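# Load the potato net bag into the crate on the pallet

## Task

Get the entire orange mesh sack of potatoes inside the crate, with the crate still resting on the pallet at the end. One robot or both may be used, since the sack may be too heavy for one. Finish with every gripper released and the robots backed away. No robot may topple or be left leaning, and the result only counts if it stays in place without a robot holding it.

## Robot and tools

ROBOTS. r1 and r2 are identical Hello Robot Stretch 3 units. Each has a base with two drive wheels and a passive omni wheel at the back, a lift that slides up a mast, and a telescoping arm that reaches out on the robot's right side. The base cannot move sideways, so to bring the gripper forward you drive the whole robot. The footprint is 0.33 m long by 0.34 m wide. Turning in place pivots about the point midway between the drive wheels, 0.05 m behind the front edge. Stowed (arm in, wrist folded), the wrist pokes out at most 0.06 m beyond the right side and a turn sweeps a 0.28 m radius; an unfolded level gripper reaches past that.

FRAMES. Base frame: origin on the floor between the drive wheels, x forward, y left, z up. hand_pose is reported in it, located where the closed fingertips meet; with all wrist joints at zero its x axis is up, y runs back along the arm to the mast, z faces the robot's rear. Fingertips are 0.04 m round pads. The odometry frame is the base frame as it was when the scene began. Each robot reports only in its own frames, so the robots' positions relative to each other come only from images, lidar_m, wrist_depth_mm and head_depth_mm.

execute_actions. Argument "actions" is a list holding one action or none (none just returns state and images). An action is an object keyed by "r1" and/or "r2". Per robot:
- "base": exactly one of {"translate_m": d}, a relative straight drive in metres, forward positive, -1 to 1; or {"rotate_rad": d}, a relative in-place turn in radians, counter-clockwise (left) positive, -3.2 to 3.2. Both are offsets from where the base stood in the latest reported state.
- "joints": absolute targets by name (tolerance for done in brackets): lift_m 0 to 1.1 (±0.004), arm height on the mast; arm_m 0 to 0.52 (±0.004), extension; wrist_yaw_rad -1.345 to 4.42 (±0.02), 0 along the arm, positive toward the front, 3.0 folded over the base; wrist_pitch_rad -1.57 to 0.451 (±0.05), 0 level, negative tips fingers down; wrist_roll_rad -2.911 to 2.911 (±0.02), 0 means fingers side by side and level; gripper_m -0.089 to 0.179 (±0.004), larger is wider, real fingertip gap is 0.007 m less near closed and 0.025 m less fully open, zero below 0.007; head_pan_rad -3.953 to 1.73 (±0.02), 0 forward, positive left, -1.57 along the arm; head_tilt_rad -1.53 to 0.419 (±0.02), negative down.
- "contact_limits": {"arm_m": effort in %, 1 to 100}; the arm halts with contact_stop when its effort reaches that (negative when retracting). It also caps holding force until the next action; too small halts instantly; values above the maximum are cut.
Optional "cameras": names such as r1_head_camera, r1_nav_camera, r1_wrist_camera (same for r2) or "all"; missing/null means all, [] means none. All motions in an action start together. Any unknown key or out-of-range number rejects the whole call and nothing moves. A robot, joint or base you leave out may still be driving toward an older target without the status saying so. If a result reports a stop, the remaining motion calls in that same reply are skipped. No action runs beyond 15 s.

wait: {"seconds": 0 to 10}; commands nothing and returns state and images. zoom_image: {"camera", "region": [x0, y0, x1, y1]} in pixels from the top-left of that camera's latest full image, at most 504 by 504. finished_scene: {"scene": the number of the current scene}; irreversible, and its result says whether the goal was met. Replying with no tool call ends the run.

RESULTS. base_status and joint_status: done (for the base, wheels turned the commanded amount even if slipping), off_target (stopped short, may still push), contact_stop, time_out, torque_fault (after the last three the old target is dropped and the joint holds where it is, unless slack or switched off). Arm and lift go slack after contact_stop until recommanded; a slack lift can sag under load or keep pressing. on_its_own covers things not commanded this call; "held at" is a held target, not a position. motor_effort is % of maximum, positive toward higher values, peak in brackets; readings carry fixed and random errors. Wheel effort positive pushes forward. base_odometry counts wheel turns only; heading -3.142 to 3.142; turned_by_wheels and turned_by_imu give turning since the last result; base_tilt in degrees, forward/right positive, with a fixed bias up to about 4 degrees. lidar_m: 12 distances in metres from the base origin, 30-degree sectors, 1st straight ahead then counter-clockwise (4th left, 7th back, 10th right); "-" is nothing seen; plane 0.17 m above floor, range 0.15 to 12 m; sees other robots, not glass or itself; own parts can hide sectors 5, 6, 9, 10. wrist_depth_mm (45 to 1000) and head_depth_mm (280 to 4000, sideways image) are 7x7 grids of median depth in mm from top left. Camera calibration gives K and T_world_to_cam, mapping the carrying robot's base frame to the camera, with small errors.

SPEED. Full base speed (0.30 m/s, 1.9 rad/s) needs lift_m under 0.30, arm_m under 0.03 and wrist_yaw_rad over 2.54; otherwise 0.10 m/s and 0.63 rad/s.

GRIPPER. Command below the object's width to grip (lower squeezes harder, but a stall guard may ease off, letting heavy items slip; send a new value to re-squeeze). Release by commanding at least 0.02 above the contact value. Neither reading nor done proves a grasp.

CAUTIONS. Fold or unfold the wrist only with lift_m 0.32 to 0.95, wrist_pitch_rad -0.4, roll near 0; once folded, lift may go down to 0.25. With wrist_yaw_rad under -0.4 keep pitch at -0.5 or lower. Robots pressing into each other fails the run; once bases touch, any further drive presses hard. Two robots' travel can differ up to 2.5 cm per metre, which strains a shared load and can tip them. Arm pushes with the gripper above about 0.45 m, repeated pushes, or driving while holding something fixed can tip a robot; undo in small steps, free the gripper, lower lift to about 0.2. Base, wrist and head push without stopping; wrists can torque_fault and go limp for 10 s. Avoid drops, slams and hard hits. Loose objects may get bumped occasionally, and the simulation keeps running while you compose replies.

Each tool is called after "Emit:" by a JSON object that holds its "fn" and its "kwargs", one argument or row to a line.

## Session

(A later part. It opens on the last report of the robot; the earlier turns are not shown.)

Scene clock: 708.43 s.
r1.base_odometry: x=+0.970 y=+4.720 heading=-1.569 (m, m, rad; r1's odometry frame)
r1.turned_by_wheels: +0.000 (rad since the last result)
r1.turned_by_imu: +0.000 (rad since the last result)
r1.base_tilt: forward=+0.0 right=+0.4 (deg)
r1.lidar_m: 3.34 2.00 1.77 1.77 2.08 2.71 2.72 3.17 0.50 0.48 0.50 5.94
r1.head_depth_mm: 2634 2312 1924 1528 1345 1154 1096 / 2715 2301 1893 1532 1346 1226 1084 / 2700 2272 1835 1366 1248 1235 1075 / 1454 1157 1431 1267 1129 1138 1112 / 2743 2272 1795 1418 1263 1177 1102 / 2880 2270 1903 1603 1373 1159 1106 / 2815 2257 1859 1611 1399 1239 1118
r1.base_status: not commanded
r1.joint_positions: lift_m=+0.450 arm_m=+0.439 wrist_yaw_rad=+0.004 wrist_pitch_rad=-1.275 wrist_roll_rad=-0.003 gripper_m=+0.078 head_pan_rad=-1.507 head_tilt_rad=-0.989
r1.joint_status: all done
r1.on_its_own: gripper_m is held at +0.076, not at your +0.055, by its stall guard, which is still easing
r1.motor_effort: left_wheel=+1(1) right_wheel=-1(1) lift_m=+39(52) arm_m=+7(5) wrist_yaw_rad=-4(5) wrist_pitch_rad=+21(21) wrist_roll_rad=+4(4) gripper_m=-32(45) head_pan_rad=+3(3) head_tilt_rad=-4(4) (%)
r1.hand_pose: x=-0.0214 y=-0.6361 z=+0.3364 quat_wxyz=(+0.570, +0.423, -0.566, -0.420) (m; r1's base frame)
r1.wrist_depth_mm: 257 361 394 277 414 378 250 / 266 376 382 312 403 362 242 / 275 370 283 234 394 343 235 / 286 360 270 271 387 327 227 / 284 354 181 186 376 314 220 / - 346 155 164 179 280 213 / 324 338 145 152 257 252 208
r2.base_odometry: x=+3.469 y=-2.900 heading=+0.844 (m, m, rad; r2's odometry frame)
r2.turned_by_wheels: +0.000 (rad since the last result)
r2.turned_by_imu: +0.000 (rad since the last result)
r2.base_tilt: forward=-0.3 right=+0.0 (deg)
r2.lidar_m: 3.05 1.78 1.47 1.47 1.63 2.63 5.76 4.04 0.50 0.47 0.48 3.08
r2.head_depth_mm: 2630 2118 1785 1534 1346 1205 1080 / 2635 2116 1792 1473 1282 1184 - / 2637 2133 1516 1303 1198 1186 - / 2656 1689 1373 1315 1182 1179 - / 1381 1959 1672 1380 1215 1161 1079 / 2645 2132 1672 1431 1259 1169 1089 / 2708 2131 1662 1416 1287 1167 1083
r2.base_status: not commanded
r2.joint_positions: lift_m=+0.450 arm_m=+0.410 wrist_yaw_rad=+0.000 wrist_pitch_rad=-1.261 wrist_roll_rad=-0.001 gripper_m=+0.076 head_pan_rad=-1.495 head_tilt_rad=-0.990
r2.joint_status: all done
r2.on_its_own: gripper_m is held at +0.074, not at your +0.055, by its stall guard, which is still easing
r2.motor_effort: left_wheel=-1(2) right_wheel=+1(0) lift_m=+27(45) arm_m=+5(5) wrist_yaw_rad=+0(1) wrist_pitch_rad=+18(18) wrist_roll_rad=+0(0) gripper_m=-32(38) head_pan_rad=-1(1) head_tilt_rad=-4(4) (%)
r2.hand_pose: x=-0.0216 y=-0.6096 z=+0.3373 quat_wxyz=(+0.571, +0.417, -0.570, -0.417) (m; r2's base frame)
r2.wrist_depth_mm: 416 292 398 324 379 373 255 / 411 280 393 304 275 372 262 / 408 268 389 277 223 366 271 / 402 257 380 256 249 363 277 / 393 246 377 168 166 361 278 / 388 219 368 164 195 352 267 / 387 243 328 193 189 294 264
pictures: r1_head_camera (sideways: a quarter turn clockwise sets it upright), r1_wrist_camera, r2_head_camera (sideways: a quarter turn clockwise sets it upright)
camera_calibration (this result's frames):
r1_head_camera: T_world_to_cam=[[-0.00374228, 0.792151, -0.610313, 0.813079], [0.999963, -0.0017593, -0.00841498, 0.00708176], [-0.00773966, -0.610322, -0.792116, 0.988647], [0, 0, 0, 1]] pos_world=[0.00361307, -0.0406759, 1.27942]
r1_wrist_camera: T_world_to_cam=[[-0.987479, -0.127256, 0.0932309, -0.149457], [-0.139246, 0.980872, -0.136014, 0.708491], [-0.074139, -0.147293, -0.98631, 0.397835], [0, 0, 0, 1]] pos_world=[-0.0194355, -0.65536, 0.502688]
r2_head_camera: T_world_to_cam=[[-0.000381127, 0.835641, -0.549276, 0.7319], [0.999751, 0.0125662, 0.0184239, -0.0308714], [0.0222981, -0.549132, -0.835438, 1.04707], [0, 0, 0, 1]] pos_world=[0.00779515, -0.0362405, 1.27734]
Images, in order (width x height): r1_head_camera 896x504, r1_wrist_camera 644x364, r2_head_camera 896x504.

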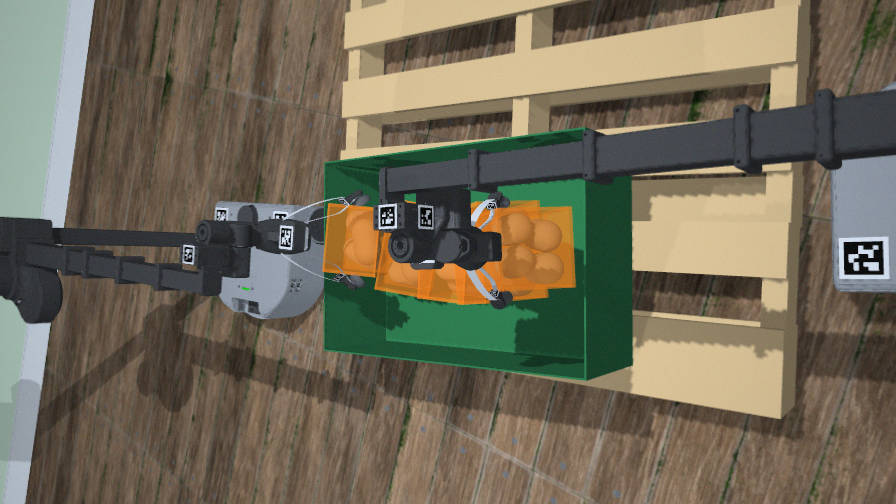

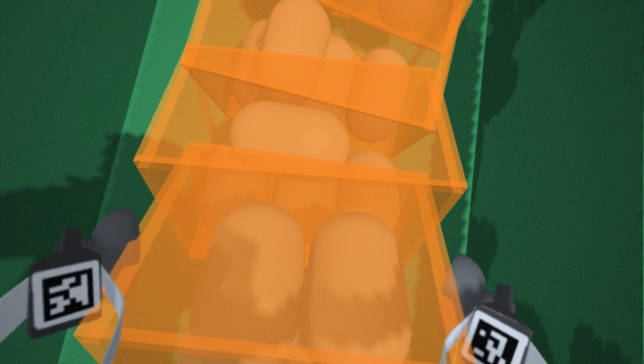

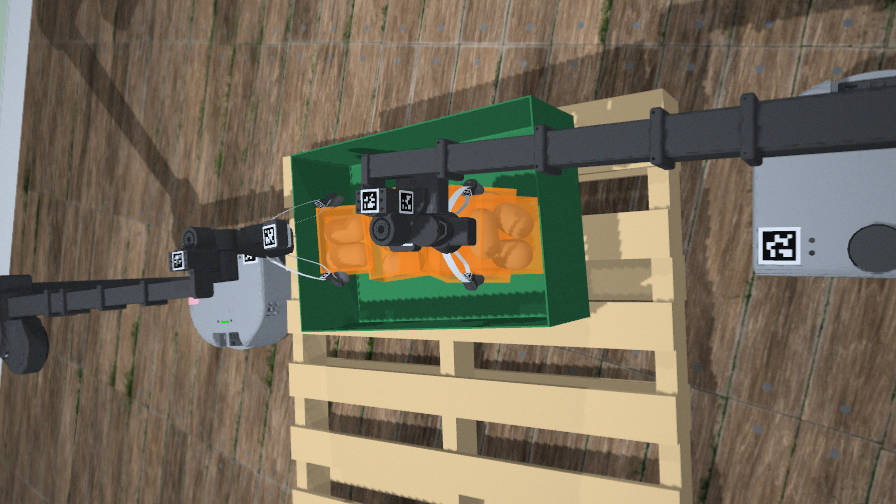

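Emit:
{"fn": "execute_actions", "kwargs": {
  "actions": [
    {"r1":{"joints":{"gripper_m":0.17}},"r2":{"joints":{"gripper_m":0.17}}}
  ],
  "cameras": []
}}

Emit:
{"fn": "execute_actions", "kwargs": {
  "actions": [
    {"r1":{"joints":{"lift_m":0.7}},"r2":{"joints":{"lift_m":0.7}}}
  ],
  "cameras": []
}}

Emit:
{"fn": "execute_actions", "kwargs": {
  "actions": [
    {"r1":{"joints":{"arm_m":0.0}},"r2":{"joints":{"arm_m":0.0}}}
  ],
  "cameras": ["r1_head_camera","r2_head_camera"]
}}

Scene clock: 714.93 s.
r1.base_odometry: x=+0.970 y=+4.720 heading=-1.569 (m, m, rad; r1's odometry frame)
r1.turned_by_wheels: +0.000 (rad since the last result)
r1.turned_by_imu: +0.001 (rad since the last result)
r1.base_tilt: forward=+0.1 right=+0.3 (deg)
r1.lidar_m: 3.33 2.01 1.77 1.77 2.09 2.71 2.71 3.18 0.50 0.48 0.50 5.94
r1.head_depth_mm: 2620 2293 1909 1530 1344 1143 1090 / 2708 2297 1894 1528 1351 1252 1085 / 2764 2285 1838 1307 1200 1229 1084 / 1463 1159 1488 1364 1183 1145 1109 / 2790 2275 1804 1424 1264 1180 1102 / 2888 2247 1867 1604 1371 1167 1104 / 2841 2274 1890 1604 1402 1246 1116
r1.base_status: not commanded
r1.joint_positions: lift_m=+0.450 arm_m=+0.440 wrist_yaw_rad=+0.001 wrist_pitch_rad=-1.208 wrist_roll_rad=+0.004 gripper_m=+0.170 head_pan_rad=-1.507 head_tilt_rad=-0.989
r1.joint_status: all done
r1.motor_effort: left_wheel=+0(5) right_wheel=+1(6) lift_m=+39(38) arm_m=+5(6) wrist_yaw_rad=-1(4) wrist_pitch_rad=+3(20) wrist_roll_rad=+1(5) gripper_m=+1(94) head_pan_rad=+3(3) head_tilt_rad=-3(3) (%)
r1.hand_pose: x=-0.0215 y=-0.6529 z=+0.3403 quat_wxyz=(+0.581, +0.401, -0.582, -0.402) (m; r1's base frame)
r1.wrist_depth_mm: 258 366 424 365 447 379 275 / 266 379 409 365 431 360 265 / 277 382 388 340 417 345 248 / 286 372 377 352 402 329 237 / - 361 316 271 385 317 230 / - 348 351 315 373 286 222 / 319 337 341 251 362 - 207
r2.base_odometry: x=+3.469 y=-2.900 heading=+0.844 (m, m, rad; r2's odometry frame)
r2.turned_by_wheels: +0.000 (rad since the last result)
r2.turned_by_imu: +0.001 (rad since the last result)
r2.base_tilt: forward=-0.2 right=-0.1 (deg)
r2.lidar_m: 3.05 1.78 1.47 1.46 1.63 2.62 5.77 4.04 0.50 0.47 0.48 3.07
r2.head_depth_mm: 2641 2109 1786 1538 1348 1199 1085 / 2637 2126 1777 1474 1287 1178 - / 2653 2116 1509 1314 1212 1183 - / 2641 1684 1391 1323 1173 1183 - / 1372 1965 1667 1388 1217 1172 1083 / 2655 2122 1678 1436 1261 1167 1084 / 2626 2131 1679 1417 1284 1162 1084
r2.base_status: not commanded
r2.joint_positions: lift_m=+0.450 arm_m=+0.410 wrist_yaw_rad=-0.001 wrist_pitch_rad=-1.207 wrist_roll_rad=-0.001 gripper_m=+0.170 head_pan_rad=-1.495 head_tilt_rad=-0.990
r2.joint_status: all done
r2.motor_effort: left_wheel=-2(3) right_wheel=+0(1) lift_m=+27(27) arm_m=+4(5) wrist_yaw_rad=+1(1) wrist_pitch_rad=+2(17) wrist_roll_rad=-1(1) gripper_m=+0(82) head_pan_rad=-2(2) head_tilt_rad=-4(4) (%)
r2.hand_pose: x=-0.0217 y=-0.6233 z=+0.3407 quat_wxyz=(+0.582, +0.401, -0.582, -0.402) (m; r2's base frame)
r2.wrist_depth_mm: 505 293 425 358 404 379 253 / 498 281 410 345 346 383 261 / 429 273 396 343 378 375 271 / 413 261 390 329 324 370 276 / 408 236 382 330 359 361 266 / 389 211 372 317 313 353 - / 389 248 366 260 260 343 287
pictures: none
No camera images: the call's "cameras" was empty. Leave "cameras" out to get every camera's image.

Scene clock: 718.03 s.
r1.base_odometry: x=+0.970 y=+4.720 heading=-1.569 (m, m, rad; r1's odometry frame)
r1.turned_by_wheels: +0.000 (rad since the last result)
r1.turned_by_imu: +0.000 (rad since the last result)
r1.base_tilt: forward=+0.2 right=+0.2 (deg)
r1.lidar_m: 3.33 2.02 1.77 1.77 2.08 2.71 2.71 3.17 0.50 0.48 0.50 5.95
r1.head_depth_mm: 2636 2301 1895 1525 1373 - - / 2753 2310 1929 - 1112 1128 1106 / 2731 2361 1454 1420 1253 1186 1083 / 924 2239 1736 1367 1176 1135 1109 / 2774 2277 1798 1412 1273 1176 1106 / 2866 2299 1884 1602 1369 1155 1103 / 2834 2253 1869 1597 1401 1237 1119
r1.base_status: not commanded
r1.joint_positions: lift_m=+0.700 arm_m=+0.440 wrist_yaw_rad=+0.001 wrist_pitch_rad=-1.208 wrist_roll_rad=+0.004 gripper_m=+0.170 head_pan_rad=-1.507 head_tilt_rad=-0.989
r1.joint_status: all done
r1.motor_effort: left_wheel=+0(0) right_wheel=+1(1) lift_m=+44(45) arm_m=+5(5) wrist_yaw_rad=-2(1) wrist_pitch_rad=+2(2) wrist_roll_rad=+1(1) gripper_m=+1(0) head_pan_rad=+3(3) head_tilt_rad=-3(3) (%)
r1.hand_pose: x=-0.0215 y=-0.6530 z=+0.5902 quat_wxyz=(+0.581, +0.401, -0.583, -0.402) (m; r1's base frame)
r1.wrist_depth_mm: 823 829 622 623 586 949 972 / 778 798 685 638 696 793 794 / 753 758 655 618 691 837 753 / 737 733 638 594 653 696 726 / 710 531 608 587 627 668 692 / - 513 594 564 585 663 669 / 662 501 578 579 597 - 652
r2.base_odometry: x=+3.469 y=-2.900 heading=+0.844 (m, m, rad; r2's odometry frame)
r2.turned_by_wheels: +0.000 (rad since the last result)
r2.turned_by_imu: +0.001 (rad since the last result)
r2.base_tilt: forward=-0.5 right=-0.1 (deg)
r2.lidar_m: 3.06 1.77 1.47 1.46 1.63 2.62 5.77 4.04 0.50 0.47 0.48 3.07
r2.head_depth_mm: 2626 2129 1788 1543 1367 - - / 2660 2203 1829 - 1178 1172 - / 2624 2252 1506 1366 1197 1179 - / 870 1733 1472 1326 1173 1184 - / 2474 2116 1677 1372 1219 1169 1083 / 2616 2118 1679 1427 1258 1164 1085 / 2639 2127 1670 1422 1286 1166 1078
r2.base_status: not commanded
r2.joint_positions: lift_m=+0.699 arm_m=+0.410 wrist_yaw_rad=-0.001 wrist_pitch_rad=-1.206 wrist_roll_rad=-0.001 gripper_m=+0.170 head_pan_rad=-1.495 head_tilt_rad=-0.990
r2.joint_status: all done
r2.motor_effort: left_wheel=-1(2) right_wheel=+1(0) lift_m=+40(43) arm_m=+4(4) wrist_yaw_rad=+2(2) wrist_pitch_rad=+2(2) wrist_roll_rad=-1(1) gripper_m=+1(0) head_pan_rad=+0(1) head_tilt_rad=-4(5) (%)
r2.hand_pose: x=-0.0217 y=-0.6235 z=+0.5901 quat_wxyz=(+0.582, +0.401, -0.582, -0.402) (m; r2's base frame)
r2.wrist_depth_mm: 748 721 661 627 647 765 755 / 704 700 662 596 641 753 746 / 686 685 649 590 614 735 720 / 672 674 626 587 598 556 701 / 670 698 617 566 598 497 697 / 638 649 606 590 580 481 - / 727 607 602 509 559 568 674
pictures: none
No camera images: the call's "cameras" was empty. Leave "cameras" out to get every camera's image.

Scene clock: 722.47 s.
r1.base_odometry: x=+0.970 y=+4.720 heading=-1.569 (m, m, rad; r1's odometry frame)
r1.turned_by_wheels: +0.000 (rad since the last result)
r1.turned_by_imu: +0.000 (rad since the last result)
r1.base_tilt: forward=+0.0 right=+0.3 (deg)
r1.lidar_m: 3.33 2.02 1.77 1.77 2.08 2.71 2.72 3.18 0.50 0.48 0.50 5.95
r1.head_depth_mm: 2645 2309 1900 1532 1342 - - / 2665 2292 1889 1535 1345 - - / 2672 2292 1784 1422 1255 - - / 2678 2224 1736 1371 1179 1220 - / 2819 2270 1797 1420 1263 1173 1102 / 2851 2304 1882 1604 1374 1157 1100 / 2883 2248 1888 1597 1401 1239 1115
r1.base_status: not commanded
r1.joint_positions: lift_m=+0.700 arm_m=+0.001 wrist_yaw_rad=+0.001 wrist_pitch_rad=-1.207 wrist_roll_rad=+0.004 gripper_m=+0.170 head_pan_rad=-1.507 head_tilt_rad=-0.989
r1.joint_status: all done
r1.motor_effort: left_wheel=+0(1) right_wheel=+1(0) lift_m=+44(44) arm_m=-5(11) wrist_yaw_rad=-1(2) wrist_pitch_rad=+2(2) wrist_roll_rad=+1(1) gripper_m=+0(0) head_pan_rad=+3(4) head_tilt_rad=-4(3) (%)
r1.hand_pose: x=-0.0215 y=-0.2143 z=+0.5903 quat_wxyz=(+0.581, +0.401, -0.583, -0.402) (m; r1's base frame)
r1.wrist_depth_mm: 814 836 707 624 753 800 826 / 791 797 555 558 687 752 790 / 762 774 670 678 691 736 771 / 733 751 644 673 680 707 729 / 710 731 648 641 665 674 697 / - 706 724 730 754 663 669 / 662 674 691 - 731 - 766
r2.base_odometry: x=+3.469 y=-2.900 heading=+0.844 (m, m, rad; r2's odometry frame)
r2.turned_by_wheels: +0.000 (rad since the last result)
r2.turned_by_imu: +0.001 (rad since the last result)
r2.base_tilt: forward=-0.3 right=-0.1 (deg)
r2.lidar_m: 3.06 1.77 1.47 1.46 1.64 2.63 5.73 4.04 0.50 0.47 0.48 3.09
r2.head_depth_mm: 2649 2149 1780 1541 1373 - - / 2618 2129 1797 1480 1228 - - / 2647 2130 1517 1369 1130 - - / 2576 2016 1486 1336 1171 1180 - / 2525 2127 1651 1385 1217 1177 1083 / 2626 2147 1678 1428 1261 1164 1084 / 2653 2131 1674 1416 1292 1163 1087
r2.base_status: not commanded
r2.joint_positions: lift_m=+0.699 arm_m=+0.003 wrist_yaw_rad=-0.001 wrist_pitch_rad=-1.206 wrist_roll_rad=-0.001 gripper_m=+0.170 head_pan_rad=-1.495 head_tilt_rad=-0.990
r2.joint_status: all done
joint sent to its limit — the command would take r2.arm_m past its lower limit, so that joint was sent only as far as its limit.
r2.motor_effort: left_wheel=-2(2) right_wheel=+0(1) lift_m=+39(40) arm_m=-3(2) wrist_yaw_rad=+1(2) wrist_pitch_rad=+2(2) wrist_roll_rad=+0(0) gripper_m=+0(0) head_pan_rad=-2(1) head_tilt_rad=-4(5) (%)
r2.hand_pose: x=-0.0217 y=-0.2168 z=+0.5902 quat_wxyz=(+0.583, +0.401, -0.582, -0.402) (m; r2's base frame)
r2.wrist_depth_mm: 776 707 712 625 658 755 764 / 780 692 699 546 556 754 726 / 698 677 657 643 641 742 701 / 684 661 663 671 712 712 701 / 762 775 739 734 710 713 687 / 755 744 738 721 - 681 - / 745 722 715 695 - 666 651
pictures: r1_head_camera (sideways: a quarter turn clockwise sets it upright), r2_head_camera (sideways: a quarter turn clockwise sets it upright)
camera_calibration (this result's frames):
r1_head_camera: T_world_to_cam=[[-0.00374436, 0.792151, -0.610313, 0.813079], [0.999963, -0.00175668, -0.00841498, 0.00708175], [-0.00773806, -0.610322, -0.792116, 0.988647], [0, 0, 0, 1]] pos_world=[0.00361318, -0.0406759, 1.27942]
r2_head_camera: T_world_to_cam=[[-0.000380831, 0.835641, -0.549276, 0.7319], [0.999751, 0.0125658, 0.0184239, -0.0308714], [0.0222979, -0.549132, -0.835438, 1.04707], [0, 0, 0, 1]] pos_world=[0.00779513, -0.0362405, 1.27734]
Images, in order (width x height): r1_head_camera 896x504, r2_head_camera 896x504.

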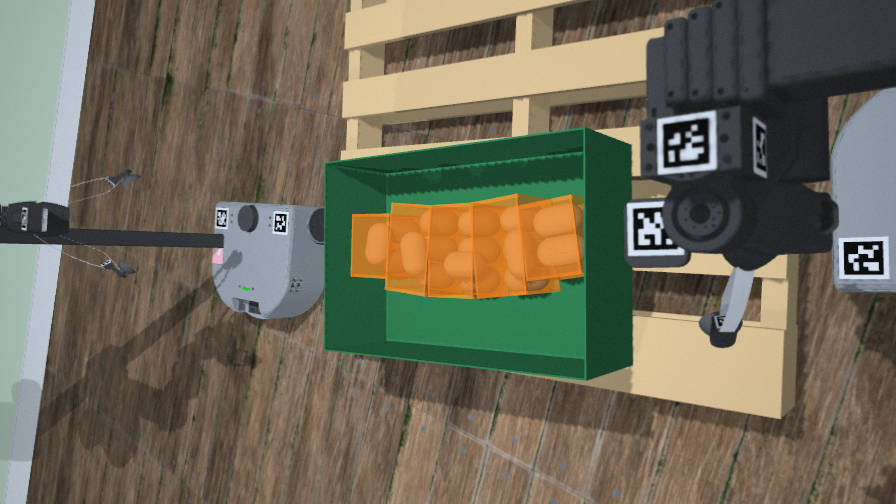

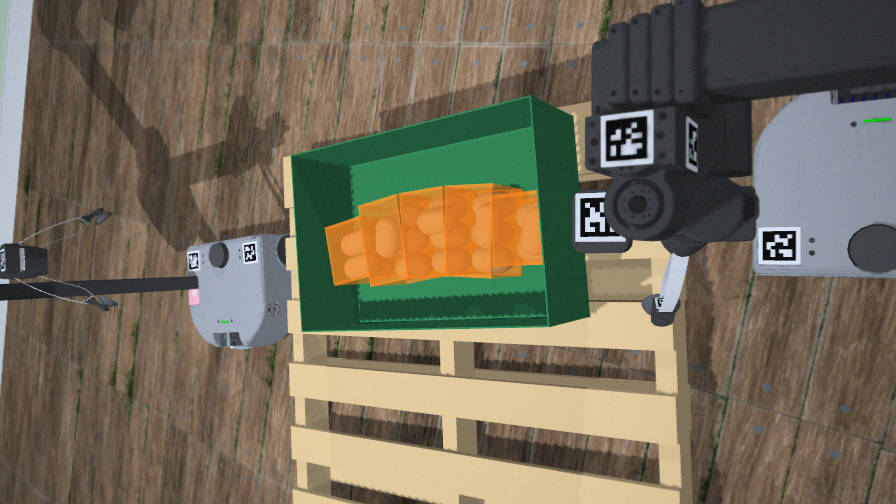

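The bag is inside the crate.

Emit:
{"fn": "finished_scene", "kwargs": {
  "scene": 2
}}

The scene is finished: the task was done.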